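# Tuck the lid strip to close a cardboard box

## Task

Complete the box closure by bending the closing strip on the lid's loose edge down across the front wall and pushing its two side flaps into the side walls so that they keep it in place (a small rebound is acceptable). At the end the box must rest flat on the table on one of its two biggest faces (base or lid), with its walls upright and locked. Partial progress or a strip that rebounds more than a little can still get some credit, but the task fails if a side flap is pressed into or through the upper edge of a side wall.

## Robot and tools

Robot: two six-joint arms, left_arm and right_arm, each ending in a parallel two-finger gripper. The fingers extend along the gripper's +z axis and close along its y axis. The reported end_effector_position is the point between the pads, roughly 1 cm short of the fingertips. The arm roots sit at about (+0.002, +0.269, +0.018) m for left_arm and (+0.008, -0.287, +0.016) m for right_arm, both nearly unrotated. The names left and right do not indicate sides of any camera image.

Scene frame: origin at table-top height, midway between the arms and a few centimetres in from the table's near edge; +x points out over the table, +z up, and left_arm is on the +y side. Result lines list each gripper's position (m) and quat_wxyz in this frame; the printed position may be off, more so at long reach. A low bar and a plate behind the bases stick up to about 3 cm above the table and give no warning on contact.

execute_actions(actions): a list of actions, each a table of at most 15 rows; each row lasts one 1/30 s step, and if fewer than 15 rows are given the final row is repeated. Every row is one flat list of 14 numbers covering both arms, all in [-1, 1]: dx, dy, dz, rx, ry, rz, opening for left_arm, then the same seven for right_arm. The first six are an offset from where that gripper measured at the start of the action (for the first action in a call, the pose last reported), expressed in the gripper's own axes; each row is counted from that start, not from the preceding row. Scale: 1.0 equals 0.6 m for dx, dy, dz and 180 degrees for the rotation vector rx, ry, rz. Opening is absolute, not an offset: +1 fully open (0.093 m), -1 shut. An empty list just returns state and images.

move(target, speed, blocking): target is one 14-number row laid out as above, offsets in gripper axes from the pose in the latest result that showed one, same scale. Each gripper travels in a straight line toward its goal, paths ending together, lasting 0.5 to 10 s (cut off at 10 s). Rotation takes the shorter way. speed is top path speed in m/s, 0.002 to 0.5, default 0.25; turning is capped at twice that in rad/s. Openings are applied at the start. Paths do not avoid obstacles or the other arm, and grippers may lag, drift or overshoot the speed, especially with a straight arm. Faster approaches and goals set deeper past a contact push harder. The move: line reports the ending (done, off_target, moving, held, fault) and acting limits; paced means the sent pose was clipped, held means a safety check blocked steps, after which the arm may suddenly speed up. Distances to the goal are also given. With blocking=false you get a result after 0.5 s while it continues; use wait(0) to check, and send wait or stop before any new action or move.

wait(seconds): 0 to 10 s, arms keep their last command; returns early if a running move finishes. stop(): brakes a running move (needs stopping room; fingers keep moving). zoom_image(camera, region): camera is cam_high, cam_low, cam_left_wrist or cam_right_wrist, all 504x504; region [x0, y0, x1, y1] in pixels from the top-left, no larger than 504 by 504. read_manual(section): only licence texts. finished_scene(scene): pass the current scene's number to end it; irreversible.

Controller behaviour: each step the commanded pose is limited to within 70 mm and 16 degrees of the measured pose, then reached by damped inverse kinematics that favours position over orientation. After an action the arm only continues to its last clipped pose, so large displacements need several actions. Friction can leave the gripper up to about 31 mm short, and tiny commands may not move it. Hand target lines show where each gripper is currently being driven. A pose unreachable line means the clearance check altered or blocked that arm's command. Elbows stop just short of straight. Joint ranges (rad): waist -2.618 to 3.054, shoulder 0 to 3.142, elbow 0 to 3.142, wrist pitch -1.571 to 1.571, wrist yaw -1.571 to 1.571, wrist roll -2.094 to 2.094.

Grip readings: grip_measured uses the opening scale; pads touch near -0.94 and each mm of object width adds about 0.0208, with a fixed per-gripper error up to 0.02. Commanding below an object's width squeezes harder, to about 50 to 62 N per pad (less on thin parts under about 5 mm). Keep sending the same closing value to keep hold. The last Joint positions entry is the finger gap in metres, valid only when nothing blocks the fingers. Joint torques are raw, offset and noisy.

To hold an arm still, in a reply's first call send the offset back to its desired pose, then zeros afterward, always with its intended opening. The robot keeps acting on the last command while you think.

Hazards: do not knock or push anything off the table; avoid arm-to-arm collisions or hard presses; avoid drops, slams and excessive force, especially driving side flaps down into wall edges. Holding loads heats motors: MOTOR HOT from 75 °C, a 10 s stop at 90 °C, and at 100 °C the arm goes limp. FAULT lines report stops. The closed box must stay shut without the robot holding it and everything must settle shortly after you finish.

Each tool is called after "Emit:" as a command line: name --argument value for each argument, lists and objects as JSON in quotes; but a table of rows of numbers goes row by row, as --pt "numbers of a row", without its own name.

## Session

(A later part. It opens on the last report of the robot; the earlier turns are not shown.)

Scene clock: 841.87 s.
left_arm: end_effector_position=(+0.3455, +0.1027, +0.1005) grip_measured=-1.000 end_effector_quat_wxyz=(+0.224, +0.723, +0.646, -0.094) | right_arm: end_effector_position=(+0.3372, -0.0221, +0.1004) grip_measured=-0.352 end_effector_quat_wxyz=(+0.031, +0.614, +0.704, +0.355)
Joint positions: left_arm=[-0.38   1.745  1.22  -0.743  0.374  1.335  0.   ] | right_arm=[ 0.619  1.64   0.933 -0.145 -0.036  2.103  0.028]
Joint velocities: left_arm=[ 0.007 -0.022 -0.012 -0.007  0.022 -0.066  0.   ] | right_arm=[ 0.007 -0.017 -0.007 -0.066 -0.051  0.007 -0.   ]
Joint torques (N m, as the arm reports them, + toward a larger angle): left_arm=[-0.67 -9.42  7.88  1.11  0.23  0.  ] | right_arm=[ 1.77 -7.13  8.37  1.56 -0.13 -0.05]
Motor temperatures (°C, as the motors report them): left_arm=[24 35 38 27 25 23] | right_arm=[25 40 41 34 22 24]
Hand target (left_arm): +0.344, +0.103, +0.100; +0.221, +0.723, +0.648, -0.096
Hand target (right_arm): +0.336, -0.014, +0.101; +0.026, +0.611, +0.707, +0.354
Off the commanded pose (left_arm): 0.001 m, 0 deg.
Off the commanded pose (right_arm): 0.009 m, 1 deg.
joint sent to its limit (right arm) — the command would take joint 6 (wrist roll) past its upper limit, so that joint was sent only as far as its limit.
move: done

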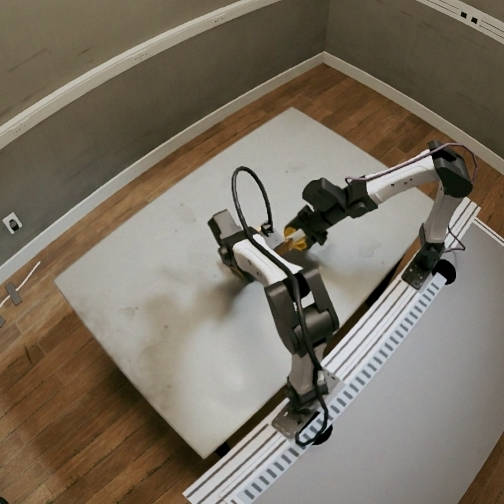

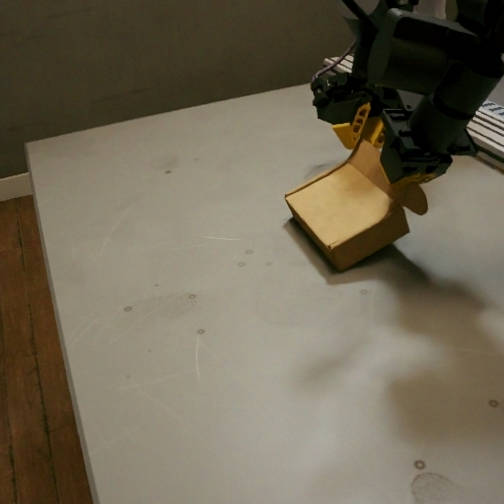

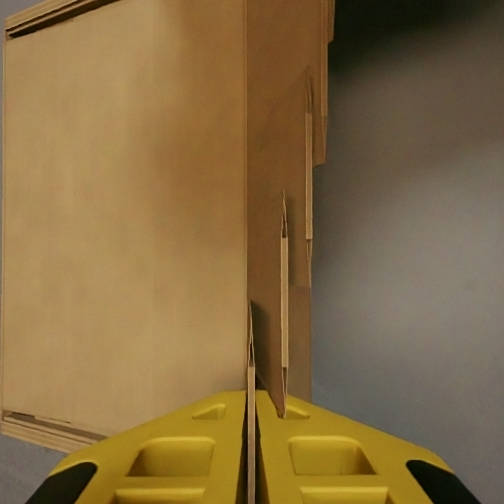

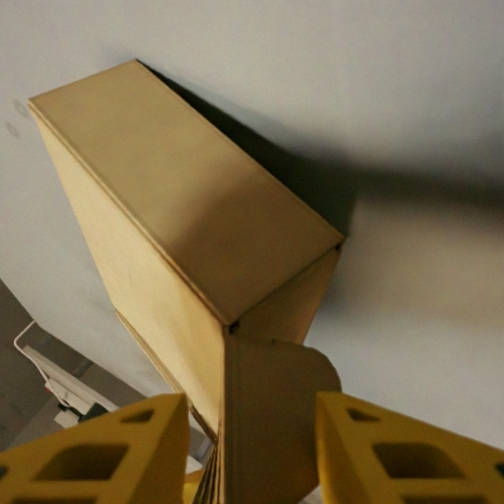

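Emit:
move --target '[0,0,0,0,0,0,-1, 0.02,0,0.035,0,0,0,-0.35]' --speed 0.04

Emit:
zoom_image --camera "cam_high" --region '[230, 180, 370, 300]'

Scene clock: 853.30 s.
left_arm: end_effector_position=(+0.3474, +0.1022, +0.1011) grip_measured=-1.000 end_effector_quat_wxyz=(+0.228, +0.725, +0.644, -0.091) | right_arm: end_effector_position=(+0.3412, -0.0119, +0.0870) grip_measured=-0.352 end_effector_quat_wxyz=(+0.031, +0.612, +0.709, +0.348)
Joint positions: left_arm=[-0.38   1.745  1.22  -0.733  0.373  1.338  0.   ] | right_arm=[ 0.633  1.705  0.955 -0.116 -0.028  2.104  0.028]
Joint velocities: left_arm=[-0.032 -0.012 -0.017  0.022 -0.066  0.022  0.   ] | right_arm=[ 0.002  0.002 -0.017 -0.037 -0.051 -0.007  0.001]
Joint torques (N m, as the arm reports them, + toward a larger angle): left_arm=[-0.61 -9.43  8.01  1.16  0.26  0.  ] | right_arm=[ 1.69 -7.3   7.98  1.69 -0.08 -0.03]
Motor temperatures (°C, as the motors report them): left_arm=[24 36 38 27 24 23] | right_arm=[25 40 42 34 22 24]
Hand target (left_arm): +0.345, +0.103, +0.101; +0.224, +0.723, +0.646, -0.094
Hand target (right_arm): +0.343, -0.002, +0.089; +0.030, +0.608, +0.710, +0.355
Off the commanded pose (left_arm): 0.002 m, 1 deg.
Off the commanded pose (right_arm): 0.011 m, 1 deg.
joint sent to its limit (right arm) — the command would take joint 6 (wrist roll) past its upper limit, so that joint was sent only as far as its limit.
move: off_target (right_arm)

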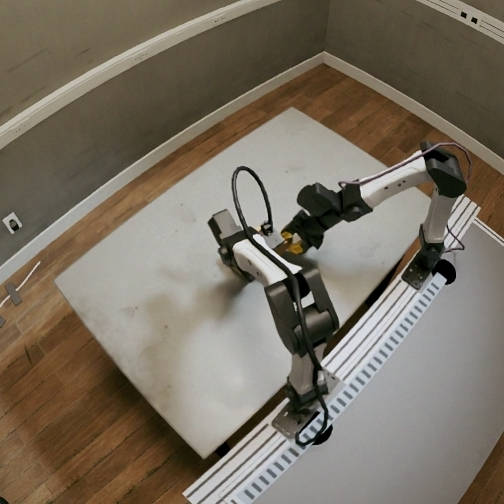

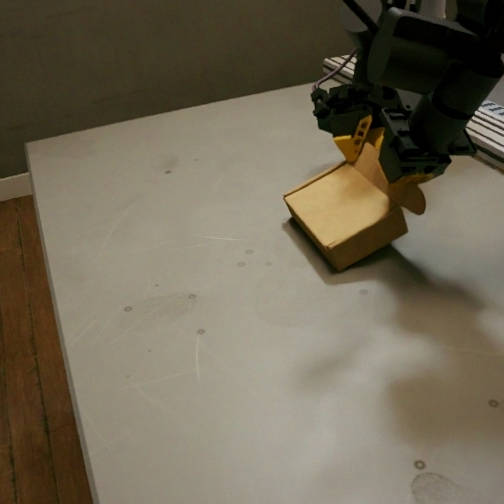

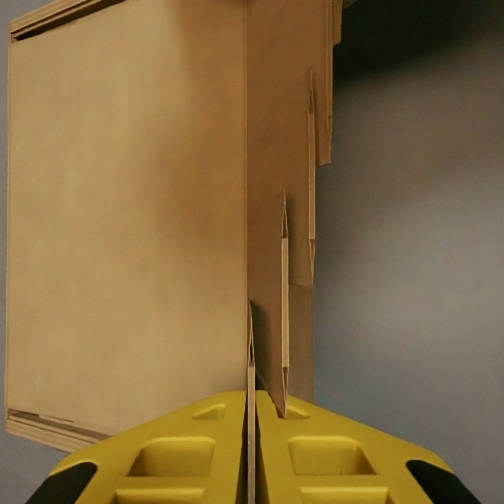

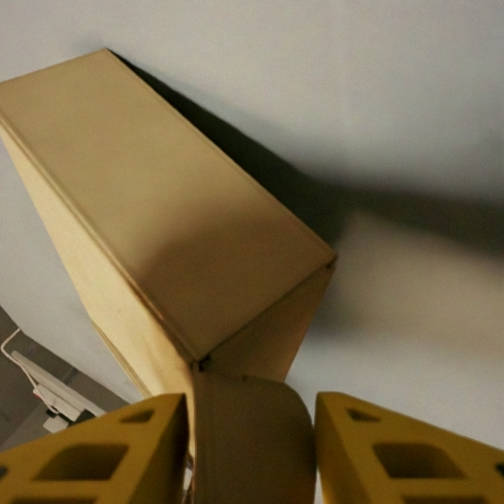

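Region (230, 180, 370, 300) of cam_high's 504x504 image, scaled by 3.600, with more detail than that image has; it fills the top 432 rows of this view, and the rest is white.

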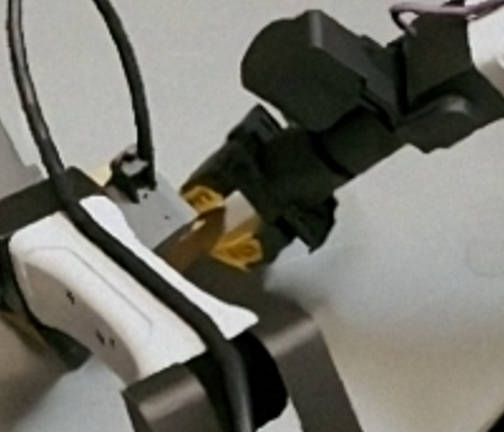

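Emit:
execute_actions --actions '[[[0,0,0,0,0,0,-1, 0.01,0,0,0,0,0,-0.42]],[[0,0,0,0,0,0,-1, 0,0,0,0,0,0,-0.42]],[[0,0,0,0,0,0,-1, 0,-0.01,0,0,0,0,-0.1]]]'

Emit:
move --target '[0,0,0,0,0,0,-1, 0,0,-0.12,0,0,0,-0.1]' --speed 0.1

Emit:
zoom_image --camera "cam_high" --region '[230, 180, 370, 300]'

Scene clock: 861.93 s.
left_arm: end_effector_position=(+0.3502, +0.1013, +0.1021) grip_measured=-1.000 end_effector_quat_wxyz=(+0.234, +0.726, +0.641, -0.087) | right_arm: end_effector_position=(+0.3425, -0.0114, +0.0882) grip_measured=-0.102 end_effector_quat_wxyz=(+0.032, +0.611, +0.708, +0.352)
Joint positions: left_arm=[-0.38   1.745  1.22  -0.72   0.373  1.343  0.   ] | right_arm=[ 0.633  1.705  0.955 -0.109 -0.026  2.104  0.04 ]
Joint velocities: left_arm=[ 0.012  0.007  0.007  0.022 -0.081  0.007  0.   ] | right_arm=[-0.002  0.007 -0.002 -0.022  0.007 -0.007 -0.   ]
Joint torques (N m, as the arm reports them, + toward a larger angle): left_arm=[-0.74 -9.57  7.83  1.13  0.22  0.04] | right_arm=[ 1.02 -9.43  5.37  1.65 -0.07 -0.04]
Motor temperatures (°C, as the motors report them): left_arm=[24 36 38 27 24 23] | right_arm=[25 40 43 34 22 24]
Hand target (left_arm): +0.348, +0.102, +0.101; +0.229, +0.726, +0.642, -0.090
Hand target (right_arm): +0.337, -0.012, +0.084; +0.032, +0.612, +0.709, +0.349
Off the commanded pose (left_arm): 0.002 m, 1 deg.
Off the commanded pose (right_arm): 0.007 m, 0 deg.

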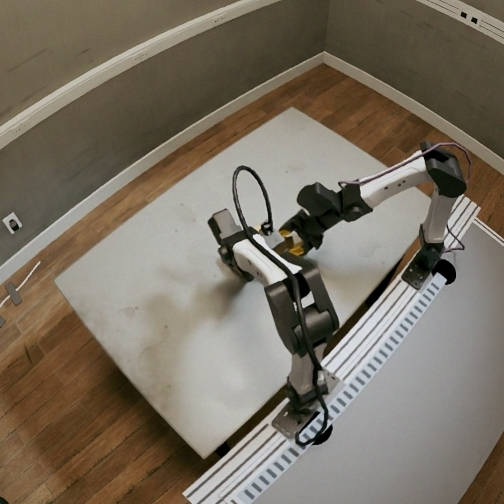

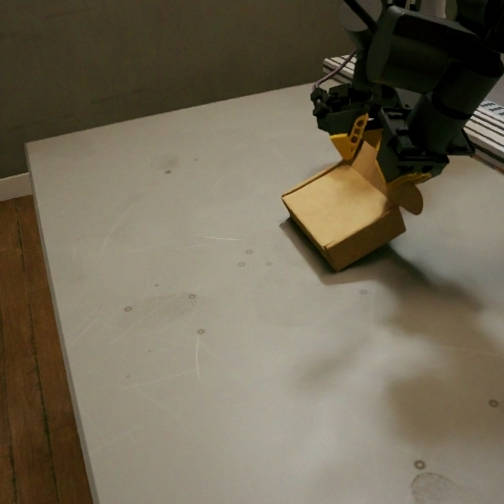

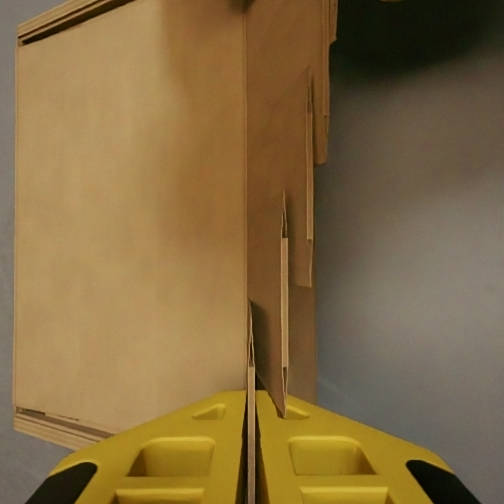

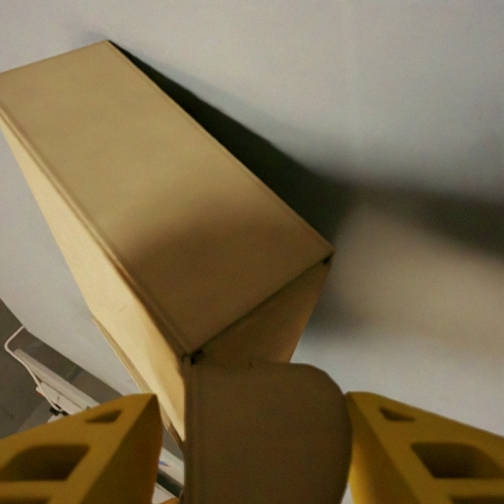

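Scene clock: 863.20 s.
left_arm: end_effector_position=(+0.3532, +0.1003, +0.1032) grip_measured=-1.000 end_effector_quat_wxyz=(+0.240, +0.726, +0.639, -0.084) | right_arm: end_effector_position=(+0.3155, -0.0367, +0.1543) grip_measured=-0.102 end_effector_quat_wxyz=(+0.036, +0.607, +0.703, +0.369)
Joint positions: left_arm=[-0.38   1.745  1.22  -0.706  0.374  1.344  0.   ] | right_arm=[ 0.633  1.449  0.955 -0.326 -0.026  2.103  0.04 ]
Joint velocities: left_arm=[ 0.007  0.002 -0.007  0.037  0.007 -0.066  0.   ] | right_arm=[-0.007 -0.002  0.012 -0.007  0.007 -0.051 -0.001]
Joint torques (N m, as the arm reports them, + toward a larger angle): left_arm=[-0.72 -9.33  7.88  1.11  0.23  0.01] | right_arm=[-0.49 -7.26  5.9   1.42 -0.15 -0.12]
Motor temperatures (°C, as the motors report them): left_arm=[24 36 38 27 24 23] | right_arm=[25 40 43 34 22 24]
Hand target (left_arm): +0.350, +0.101, +0.102; +0.234, +0.726, +0.641, -0.087
Hand target (right_arm): +0.310, -0.044, +0.143; +0.032, +0.612, +0.708, +0.352
Off the commanded pose (left_arm): 0.003 m, 1 deg.
Off the commanded pose (right_arm): 0.016 m, 2 deg.
move: off_target (right_arm)

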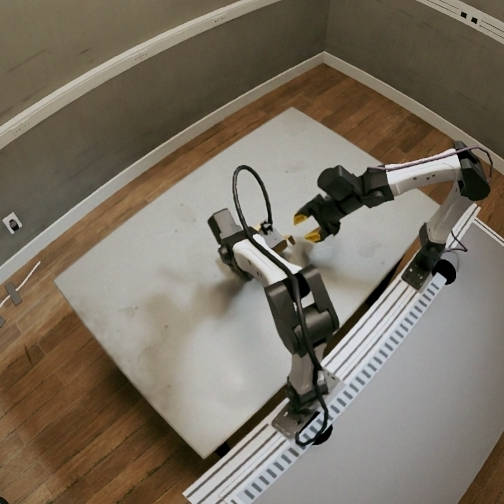

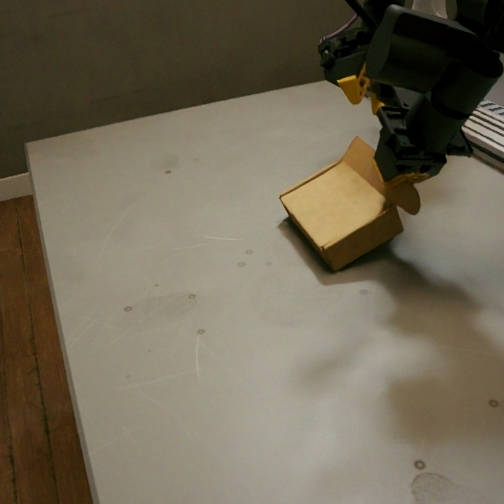

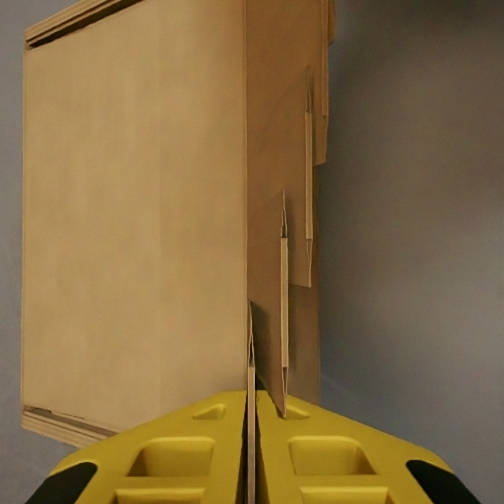

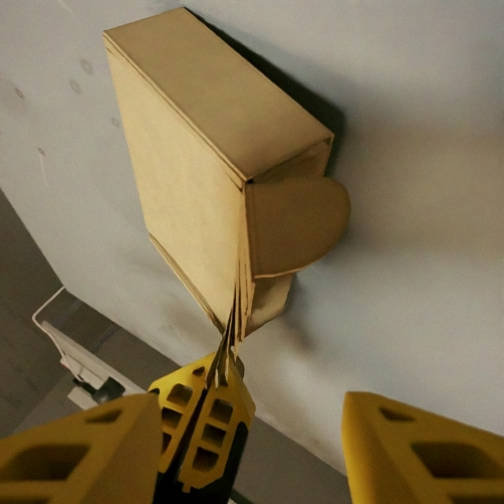

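Region (230, 180, 370, 300) of cam_high's 504x504 image, scaled by 3.600, with more detail than that image has; it fills the top 432 rows of this view, and the rest is white.

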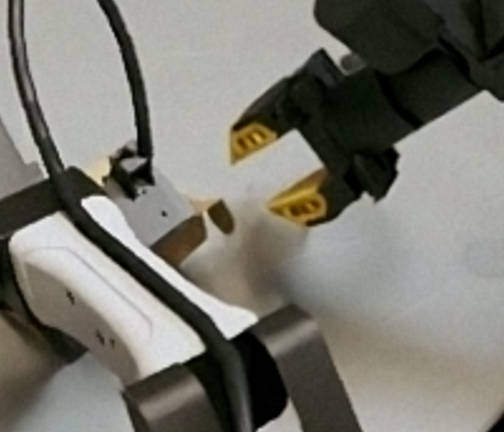

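Emit:
move --target '[-0.042,-0.099,0.079,-0.272,0,0.139,-1, -0.15,-0.05,-0.05,0,0,0,-0.3]' --speed 0.15

Scene clock: 883.47 s.
left_arm: end_effector_position=(+0.3120, +0.0558, +0.0724) grip_measured=-1.000 end_effector_quat_wxyz=(+0.543, +0.662, +0.453, +0.249) | right_arm: end_effector_position=(+0.3085, -0.1285, +0.1327) grip_measured=-0.298 end_effector_quat_wxyz=(+0.047, +0.605, +0.703, +0.372)
Joint positions: left_arm=[-0.744  1.828  0.249  1.284 -0.117  1.385  0.   ] | right_arm=[ 0.345  1.243  0.72  -0.309 -0.205  1.882  0.031]
Joint velocities: left_arm=[ 0.002 -0.002  0.012 -0.037 -0.037 -0.007  0.   ] | right_arm=[-0.012 -0.022 -0.007 -0.007 -0.051 -0.022 -0.001]
Joint torques (N m, as the arm reports them, + toward a larger angle): left_arm=[-1.62 -4.48  2.21  2.85 -0.06  0.01] | right_arm=[-0.52 -5.69  5.24  1.58 -0.24 -0.15]
Motor temperatures (°C, as the motors report them): left_arm=[24 37 38 28 24 23] | right_arm=[25 40 41 34 22 24]
Hand target (left_arm): +0.303, +0.058, +0.058; +0.528, +0.676, +0.454, +0.242
Hand target (right_arm): +0.301, -0.132, +0.124; +0.039, +0.606, +0.705, +0.367
Off the commanded pose (left_arm): 0.019 m, 3 deg.
Off the commanded pose (right_arm): 0.013 m, 1 deg.
move: off_target (left_arm, right_arm)

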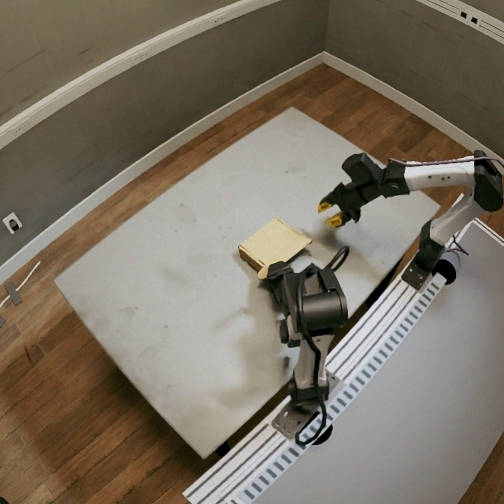

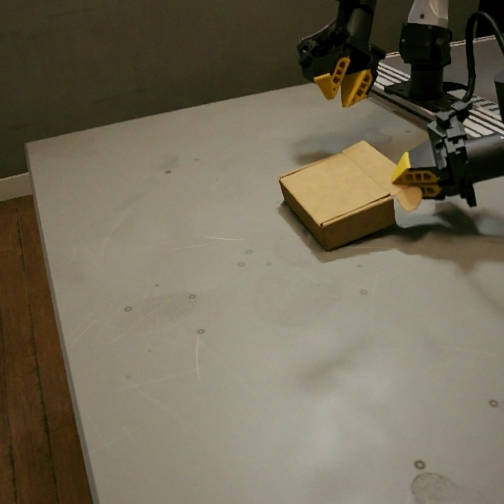

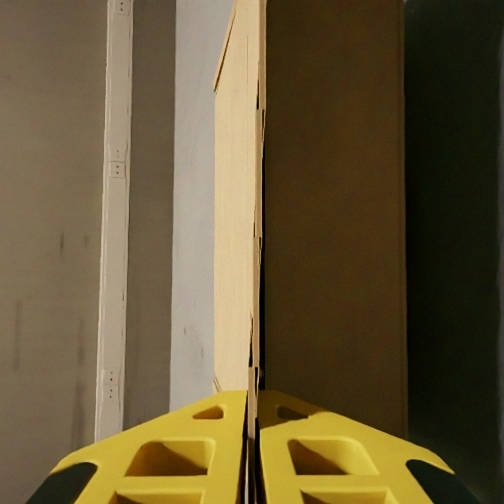

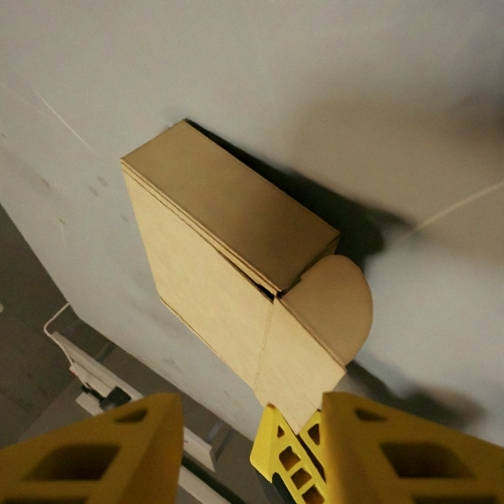

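Emit:
move --target '[0,-0.05,0.01,0,0,0,-1, 0,0,0,0,0,0,-0.3]' --speed 0.05

Emit:
execute_actions --actions '[[[0,0,0,0,0,0,-0.8, 0,0,0,0,0,0,-0.3]],[[0,0,0,0,0,0,-0.5, 0,0,0,0,0,0,-0.3]]]'

Emit:
move --target '[0,0,-0.1,0,0,0,-0.5, 0,0,0,0,0,0,-0.3]' --speed 0.1

Scene clock: 890.03 s.
left_arm: end_effector_position=(+0.3123, +0.0538, +0.0545) grip_measured=-1.000 end_effector_quat_wxyz=(+0.555, +0.651, +0.449, +0.258) | right_arm: end_effector_position=(+0.3085, -0.1284, +0.1327) grip_measured=-0.298 end_effector_quat_wxyz=(+0.047, +0.604, +0.703, +0.373)
Joint positions: left_arm=[-0.757  2.039  0.248  1.531 -0.141  1.385  0.   ] | right_arm=[ 0.345  1.243  0.72  -0.309 -0.205  1.882  0.031]
Joint velocities: left_arm=[-0.007 -0.012 -0.002  0.037 -0.007  0.066  0.   ] | right_arm=[ 0.012 -0.002 -0.012 -0.022  0.007  0.007 -0.001]
Joint torques (N m, as the arm reports them, + toward a larger angle): left_arm=[-1.62 -4.98  2.31  2.71 -0.03 -0.1 ] | right_arm=[ 0.23 -4.84  7.18  1.63 -0.14 -0.09]
Motor temperatures (°C, as the motors report them): left_arm=[24 36 37 30 24 23] | right_arm=[25 39 41 35 22 24]
Hand target (left_arm): +0.307, +0.053, +0.042; +0.543, +0.662, +0.453, +0.249
Hand target (right_arm): +0.309, -0.128, +0.133; +0.047, +0.605, +0.703, +0.373
Off the commanded pose (left_arm): 0.013 m, 2 deg.
Off the commanded pose (right_arm): 0.000 m, 0 deg.
move: off_target (left_arm)

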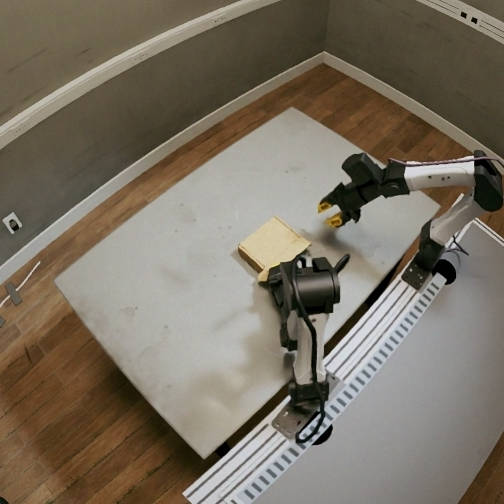

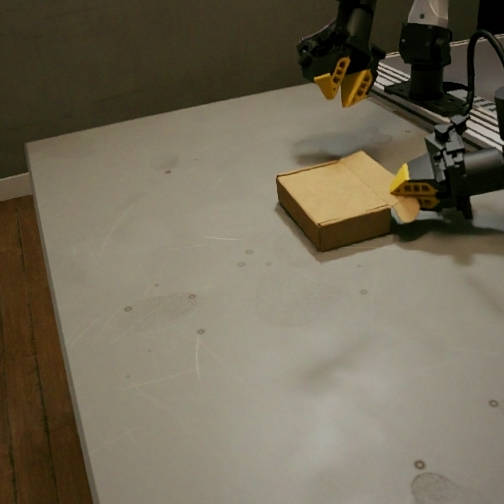

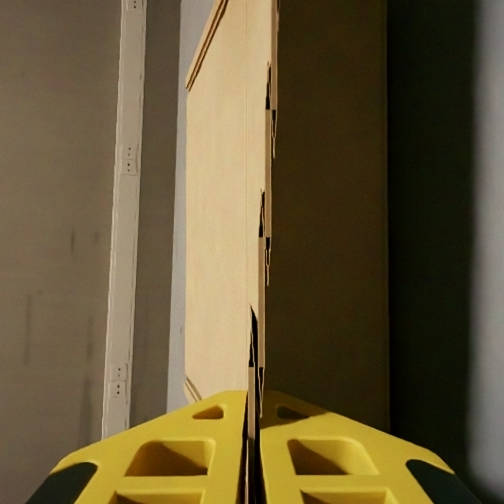

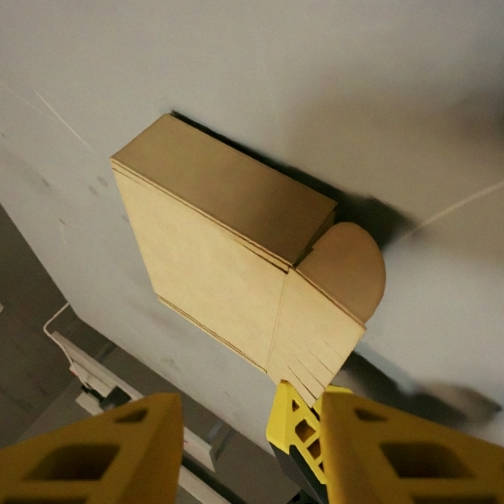

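Scene clock: 891.03 s.
left_arm: end_effector_position=(+0.3123, +0.0538, +0.0546) grip_measured=-0.502 end_effector_quat_wxyz=(+0.555, +0.651, +0.449, +0.258) | right_arm: end_effector_position=(+0.3085, -0.1284, +0.1327) grip_measured=-0.298 end_effector_quat_wxyz=(+0.047, +0.604, +0.703, +0.373)
Joint positions: left_arm=[-0.757  2.039  0.248  1.531 -0.141  1.385  0.021] | right_arm=[ 0.345  1.243  0.72  -0.309 -0.205  1.882  0.031]
Joint velocities: left_arm=[-0.012 -0.002 -0.022  0.007  0.022  0.007 -0.001] | right_arm=[-0.012 -0.017  0.012 -0.037 -0.081 -0.081 -0.   ]
Joint torques (N m, as the arm reports them, + toward a larger angle): left_arm=[-0.59 -7.34  2.71  2.78 -0.05 -0.01] | right_arm=[ 0.04 -4.81  7.1   1.66 -0.13 -0.12]
Motor temperatures (°C, as the motors report them): left_arm=[24 36 37 30 24 23] | right_arm=[25 39 41 35 22 24]
Hand target (left_arm): +0.312, +0.054, +0.055; +0.555, +0.651, +0.449, +0.258
Hand target (right_arm): +0.309, -0.128, +0.133; +0.047, +0.604, +0.703, +0.373
Off the commanded pose (left_arm): 0.000 m, 0 deg.
Off the commanded pose (right_arm): 0.000 m, 0 deg.

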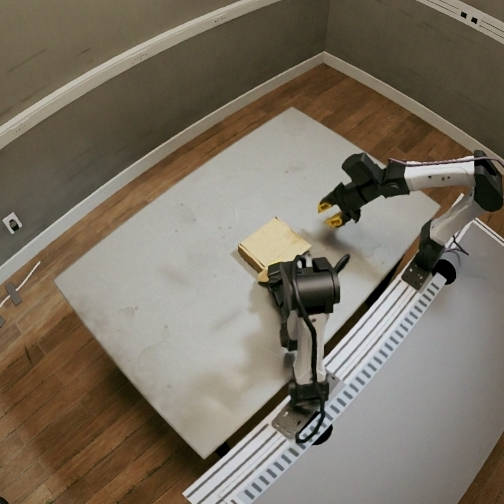

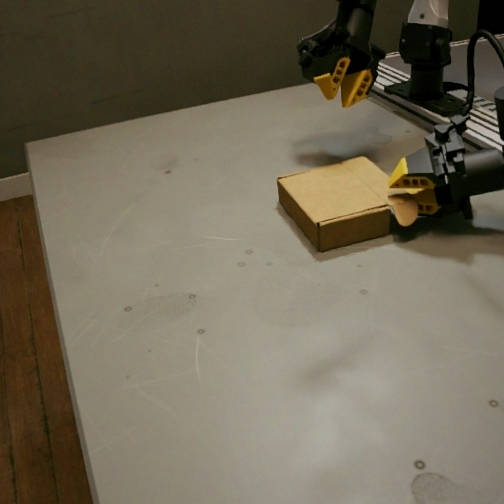

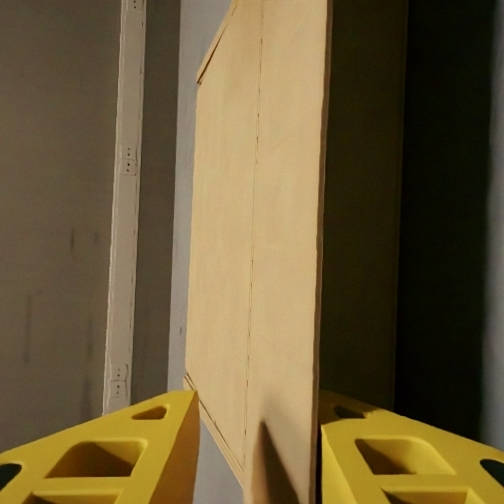

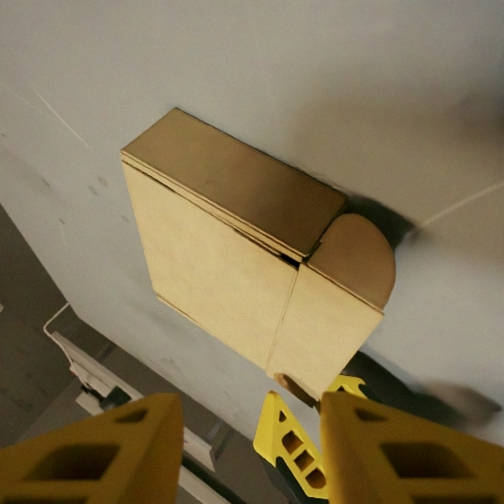

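Scene clock: 891.97 s.
left_arm: end_effector_position=(+0.2673, +0.0825, +0.0649) grip_measured=-0.502 end_effector_quat_wxyz=(+0.544, +0.658, +0.452, +0.257) | right_arm: end_effector_position=(+0.3085, -0.1284, +0.1327) grip_measured=-0.298 end_effector_quat_wxyz=(+0.047, +0.604, +0.703, +0.373)
Joint positions: left_arm=[-0.794  1.871  0.04   1.544 -0.179  1.378  0.021] | right_arm=[ 0.345  1.243  0.72  -0.309 -0.205  1.882  0.031]
Joint velocities: left_arm=[-0.007 -0.012 -0.002  0.022 -0.007  0.037 -0.001] | right_arm=[ 0.002 -0.002 -0.002  0.037 -0.037  0.022 -0.   ]
Joint torques (N m, as the arm reports them, + toward a larger angle): left_arm=[-1.49 -7.28  0.69  2.86 -0.08 -0.1 ] | right_arm=[ 0.24 -4.74  7.17  1.65 -0.18 -0.11]
Motor temperatures (°C, as the motors report them): left_arm=[24 36 37 31 24 23] | right_arm=[25 39 41 35 22 24]
Hand target (left_arm): +0.263, +0.084, +0.069; +0.550, +0.654, +0.452, +0.256
Hand target (right_arm): +0.309, -0.128, +0.133; +0.047, +0.604, +0.703, +0.373
Off the commanded pose (left_arm): 0.007 m, 2 deg.
Off the commanded pose (right_arm): 0.000 m, 0 deg.
joint sent to its limit (left arm) — the command would take joint 4 (wrist pitch) past its upper limit, so that joint was sent only as far as its limit.
move: done

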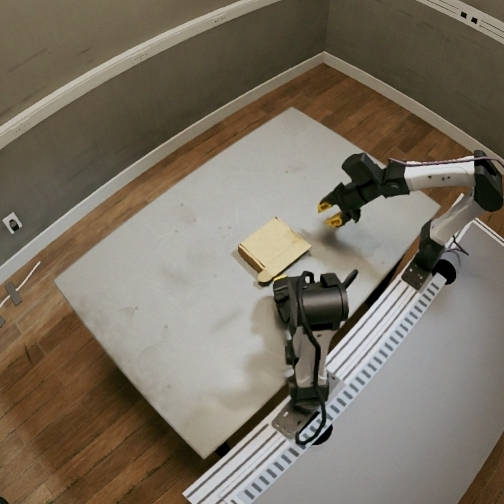

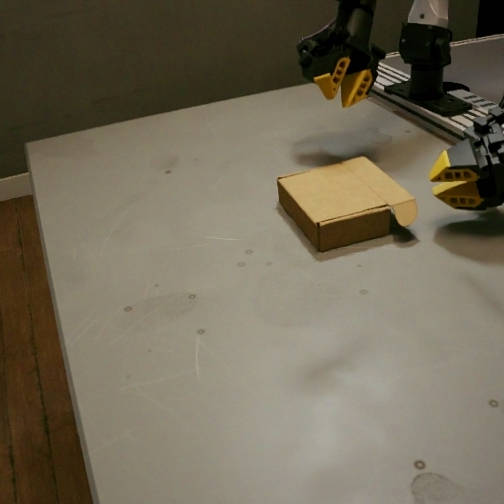

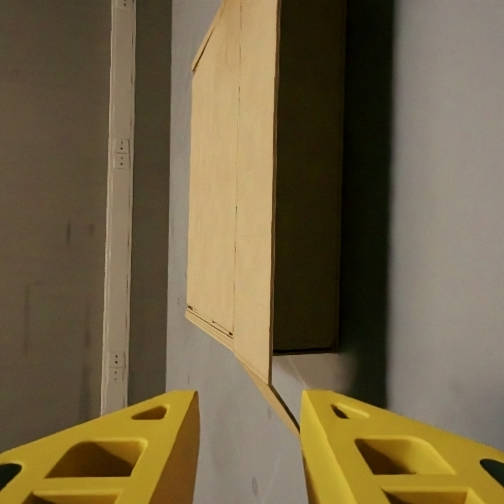

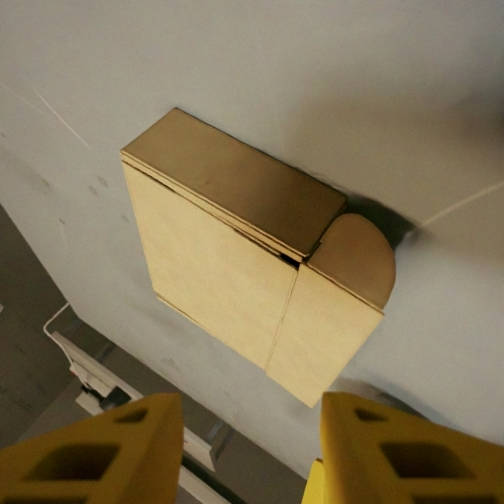

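Emit:
move --target '[0.122,0.12,-0.048,0.194,0,-0.107,-0.4, 0,0,0,0,0,-0.5,-0.3]' --speed 0.4

Emit:
move --target '[0,0,0,0,0,-0.5,-0.4, 0,0,0,0,0,-0.5,-0.3]' --speed 0.4

Emit:
move --target '[0,0,0,0,0,-0.5,-0.4, -0.118,0.158,0.105,0.133,0,-0.07,-0.3]' --speed 0.4

Scene clock: 920.07 s.
left_arm: end_effector_position=(+0.2974, +0.1615, +0.1333) grip_measured=-0.402 end_effector_quat_wxyz=(+0.364, +0.710, +0.602, +0.025) | right_arm: end_effector_position=(+0.3085, -0.1284, +0.1327) grip_measured=-0.298 end_effector_quat_wxyz=(+0.295, -0.065, +0.925, +0.232)
Joint positions: left_arm=[-0.225  1.211  0.727 -0.455  0.414  1.464  0.026] | right_arm=[ 0.345  1.243  0.72  -0.309 -0.205  0.32   0.031]
Joint velocities: left_arm=[-0.002  0.002 -0.002  0.11   0.037 -0.022 -0.001] | right_arm=[ 0.002  0.002 -0.002 -0.051  0.007 -0.022 -0.   ]
Joint torques (N m, as the arm reports them, + toward a larger angle): left_arm=[ 0.09 -2.41  9.81  1.6   0.29  0.11] | right_arm=[ 0.18 -4.86  7.36  1.69 -0.19 -0.15]
Motor temperatures (°C, as the motors report them): left_arm=[24 35 35 34 24 23] | right_arm=[25 37 42 36 22 24]
Hand target (left_arm): +0.298, +0.163, +0.130; +0.356, +0.711, +0.606, +0.016
Hand target (right_arm): +0.309, -0.128, +0.133; +0.296, -0.069, +0.924, +0.231
Off the commanded pose (left_arm): 0.004 m, 2 deg.
Off the commanded pose (right_arm): 0.000 m, 1 deg.
move: done

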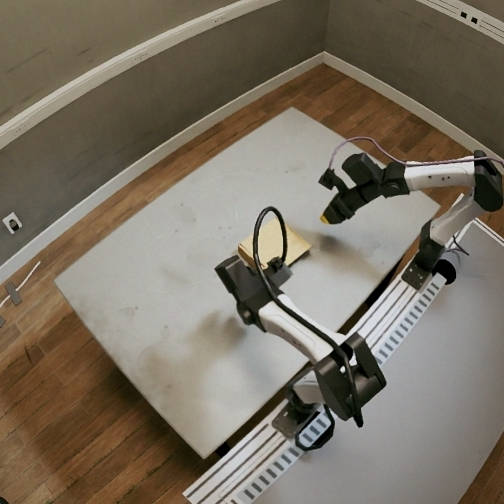

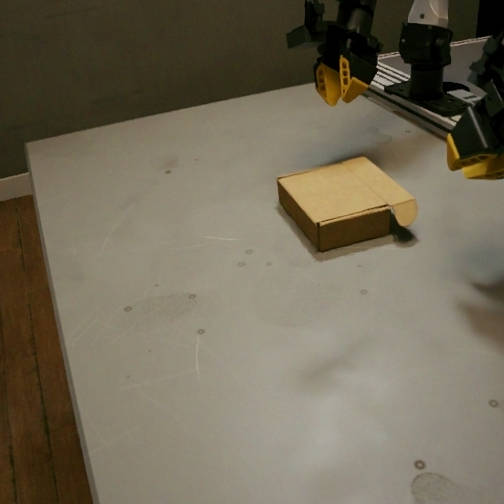

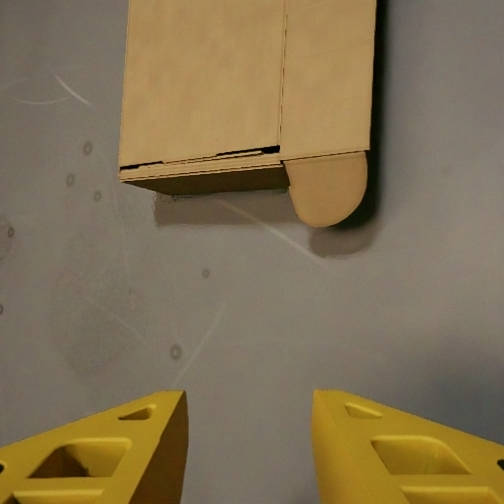

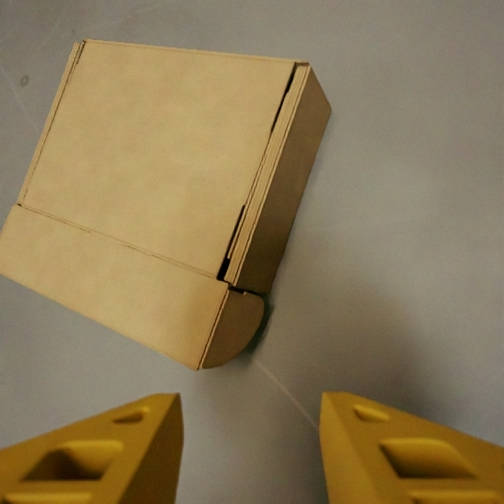

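Scene clock: 922.70 s.
left_arm: end_effector_position=(+0.2974, +0.1615, +0.1333) grip_measured=-0.402 end_effector_quat_wxyz=(+0.277, +0.081, +0.927, -0.238) | right_arm: end_effector_position=(+0.3085, -0.1284, +0.1327) grip_measured=-0.298 end_effector_quat_wxyz=(-0.373, +0.697, -0.611, +0.043)
Joint positions: left_arm=[-0.225  1.211  0.727 -0.455  0.414 -0.097  0.026] | right_arm=[ 0.345  1.243  0.72  -0.309 -0.205 -1.241  0.031]
Joint velocities: left_arm=[-0.002 -0.017 -0.012  0.051  0.022 -0.037 -0.   ] | right_arm=[-0.012 -0.002  0.007 -0.066  0.007  0.022 -0.   ]
Joint torques (N m, as the arm reports them, + toward a larger angle): left_arm=[-0.72 -4.45  8.51  1.95  0.15  0.01] | right_arm=[ 0.18 -4.73  7.15  1.66 -0.22 -0.09]
Motor temperatures (°C, as the motors report them): left_arm=[24 35 35 34 24 23] | right_arm=[25 37 42 36 22 24]
Hand target (left_arm): +0.297, +0.161, +0.133; +0.276, +0.076, +0.928, -0.240
Hand target (right_arm): +0.309, -0.128, +0.133; -0.373, +0.700, -0.608, +0.045
Off the commanded pose (left_arm): 0.000 m, 1 deg.
Off the commanded pose (right_arm): 0.000 m, 1 deg.
move: done

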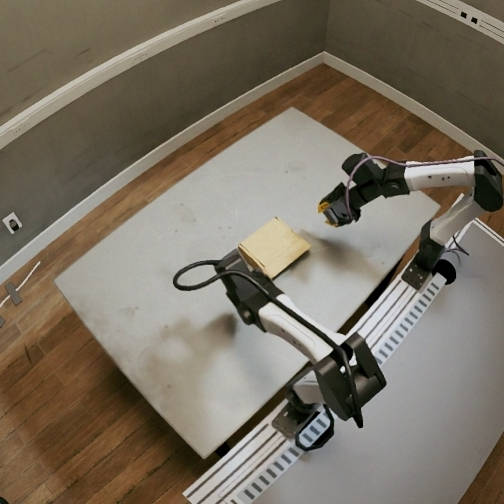

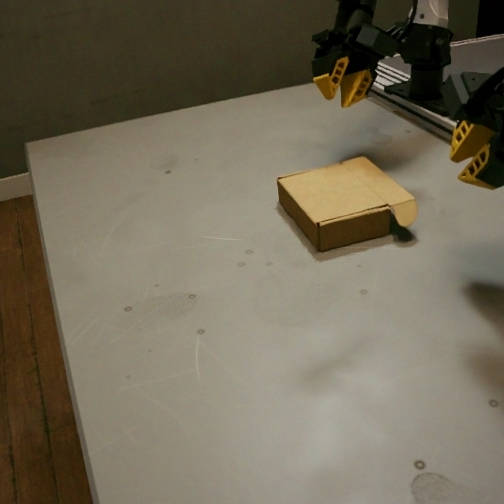

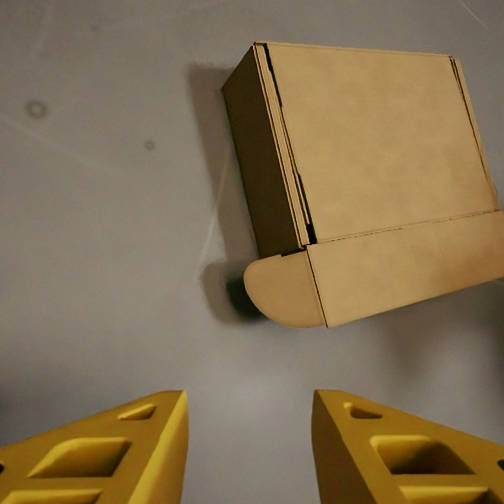

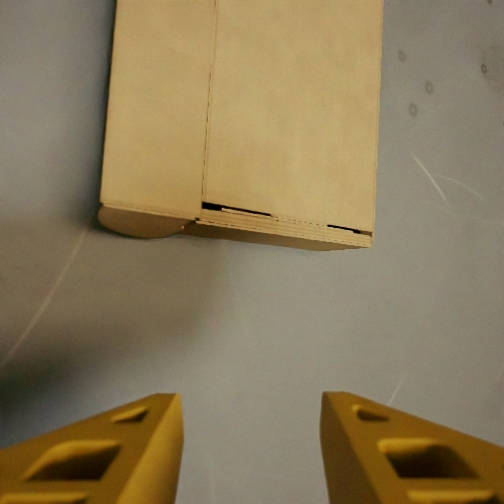

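Scene clock: 925.47 s.
left_arm: end_effector_position=(+0.2974, +0.1615, +0.1333) grip_measured=-0.402 end_effector_quat_wxyz=(+0.029, -0.596, +0.715, -0.364) | right_arm: end_effector_position=(+0.2481, -0.0281, +0.0762) grip_measured=-0.298 end_effector_quat_wxyz=(-0.524, +0.649, -0.516, +0.195)
Joint positions: left_arm=[-0.225  1.211  0.727 -0.455  0.414 -1.659  0.026] | right_arm=[ 1.     1.621  0.259  0.924  0.482 -1.084  0.031]
Joint velocities: left_arm=[-0.002  0.007  0.012  0.022 -0.022 -0.007 -0.001] | right_arm=[ 0.012 -0.002 -0.012 -0.007 -0.022 -0.037 -0.001]
Joint torques (N m, as the arm reports them, + toward a larger angle): left_arm=[-0.62 -4.45  8.54  1.93  0.16  0.02] | right_arm=[ 1.51 -4.26  2.99  2.05  0.08 -0.04]
Motor temperatures (°C, as the motors report them): left_arm=[24 34 36 33 24 23] | right_arm=[25 37 42 36 22 24]
Hand target (left_arm): +0.297, +0.161, +0.133; +0.027, -0.599, +0.713, -0.364
Hand target (right_arm): +0.240, -0.034, +0.063; -0.508, +0.663, -0.514, +0.198
Off the commanded pose (left_arm): 0.000 m, 0 deg.
Off the commanded pose (right_arm): 0.016 m, 4 deg.
move: off_target (right_arm)

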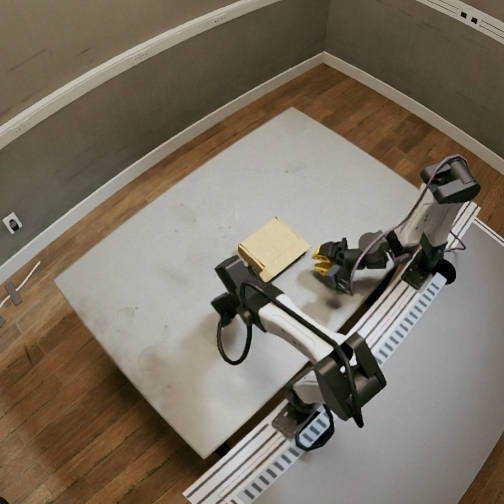

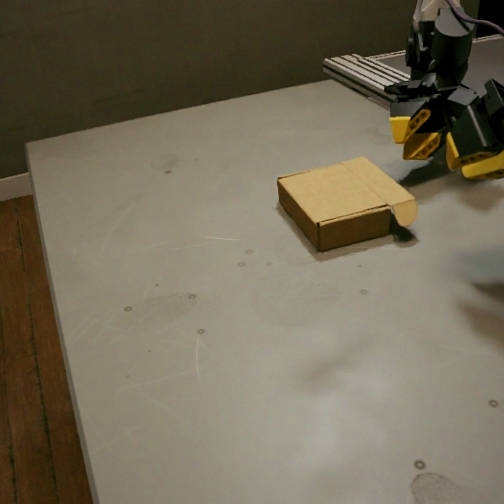

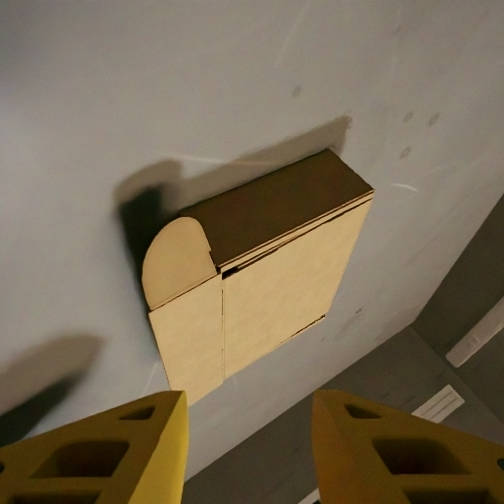

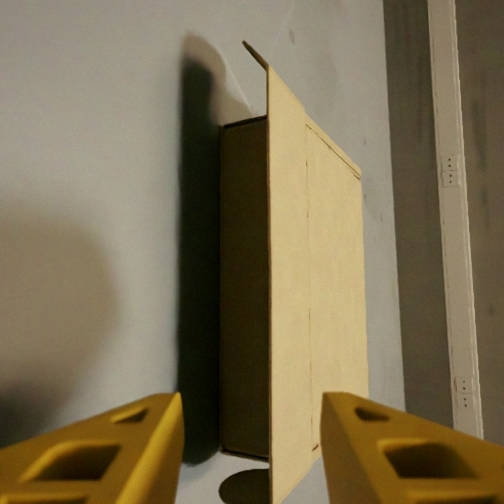

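Emit:
move --target '[0,0,0,0,0,0,-0.4, 0.023,0,0.088,0,0,0,-0.3]' --speed 0.06

Emit:
zoom_image --camera "cam_high" --region '[230, 200, 370, 320]'

Scene clock: 938.40 s.
left_arm: end_effector_position=(+0.2974, +0.1615, +0.1333) grip_measured=-0.402 end_effector_quat_wxyz=(+0.029, -0.596, +0.715, -0.364) | right_arm: end_effector_position=(+0.2903, -0.0204, +0.0515) grip_measured=-0.298 end_effector_quat_wxyz=(-0.520, +0.649, -0.519, +0.199)
Joint positions: left_arm=[-0.225  1.211  0.727 -0.455  0.414 -1.66   0.026] | right_arm=[ 0.865  1.868  0.361  1.087  0.369 -1.144  0.031]
Joint velocities: left_arm=[ 0.002  0.012 -0.012 -0.007  0.051  0.081 -0.   ] | right_arm=[-0.027  0.002 -0.002 -0.007 -0.051 -0.007 -0.001]
Joint torques (N m, as the arm reports them, + toward a larger angle): left_arm=[-0.64 -4.39  8.45  1.92  0.12  0.08] | right_arm=[-0.41 -5.77  5.34  2.11 -0.14 -0.11]
Motor temperatures (°C, as the motors report them): left_arm=[24 33 37 32 24 23] | right_arm=[25 36 39 38 22 24]
Hand target (left_arm): +0.297, +0.161, +0.133; +0.029, -0.596, +0.715, -0.364
Hand target (right_arm): +0.295, -0.015, +0.052; -0.524, +0.649, -0.515, +0.197
Off the commanded pose (left_arm): 0.000 m, 0 deg.
Off the commanded pose (right_arm): 0.008 m, 1 deg.
move: done

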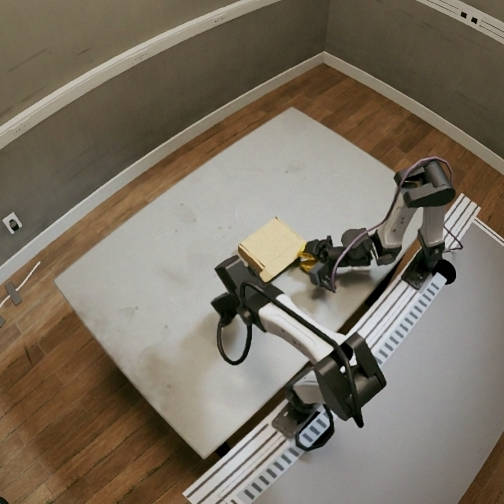

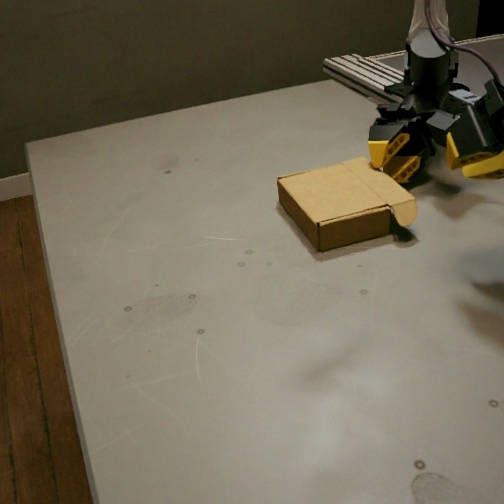

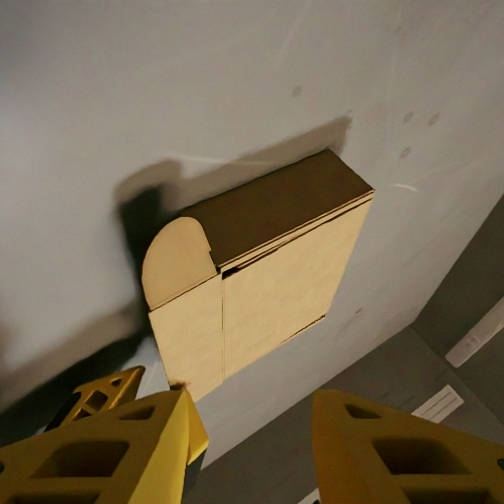

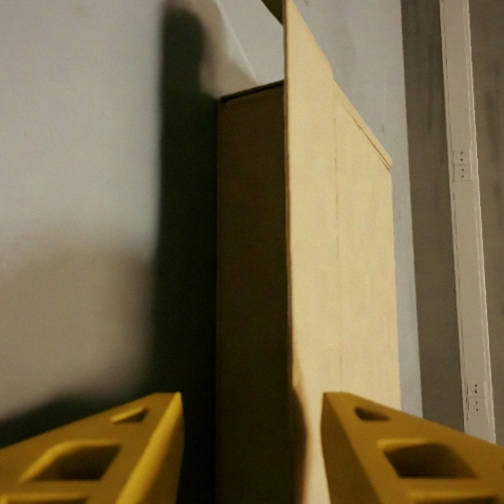

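Region (230, 200, 370, 320) of cam_high's 504x504 image, scaled by 3.600, with more detail than that image has; it fills the top 432 rows of this view, and the rest is white.

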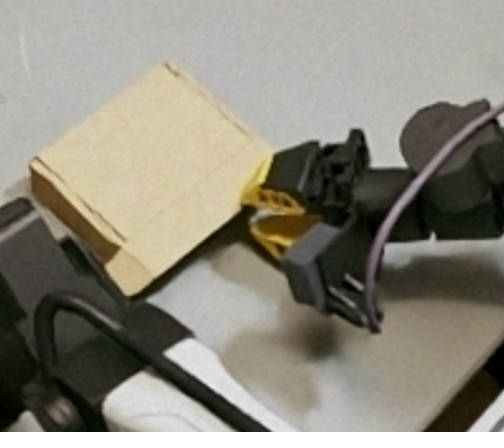

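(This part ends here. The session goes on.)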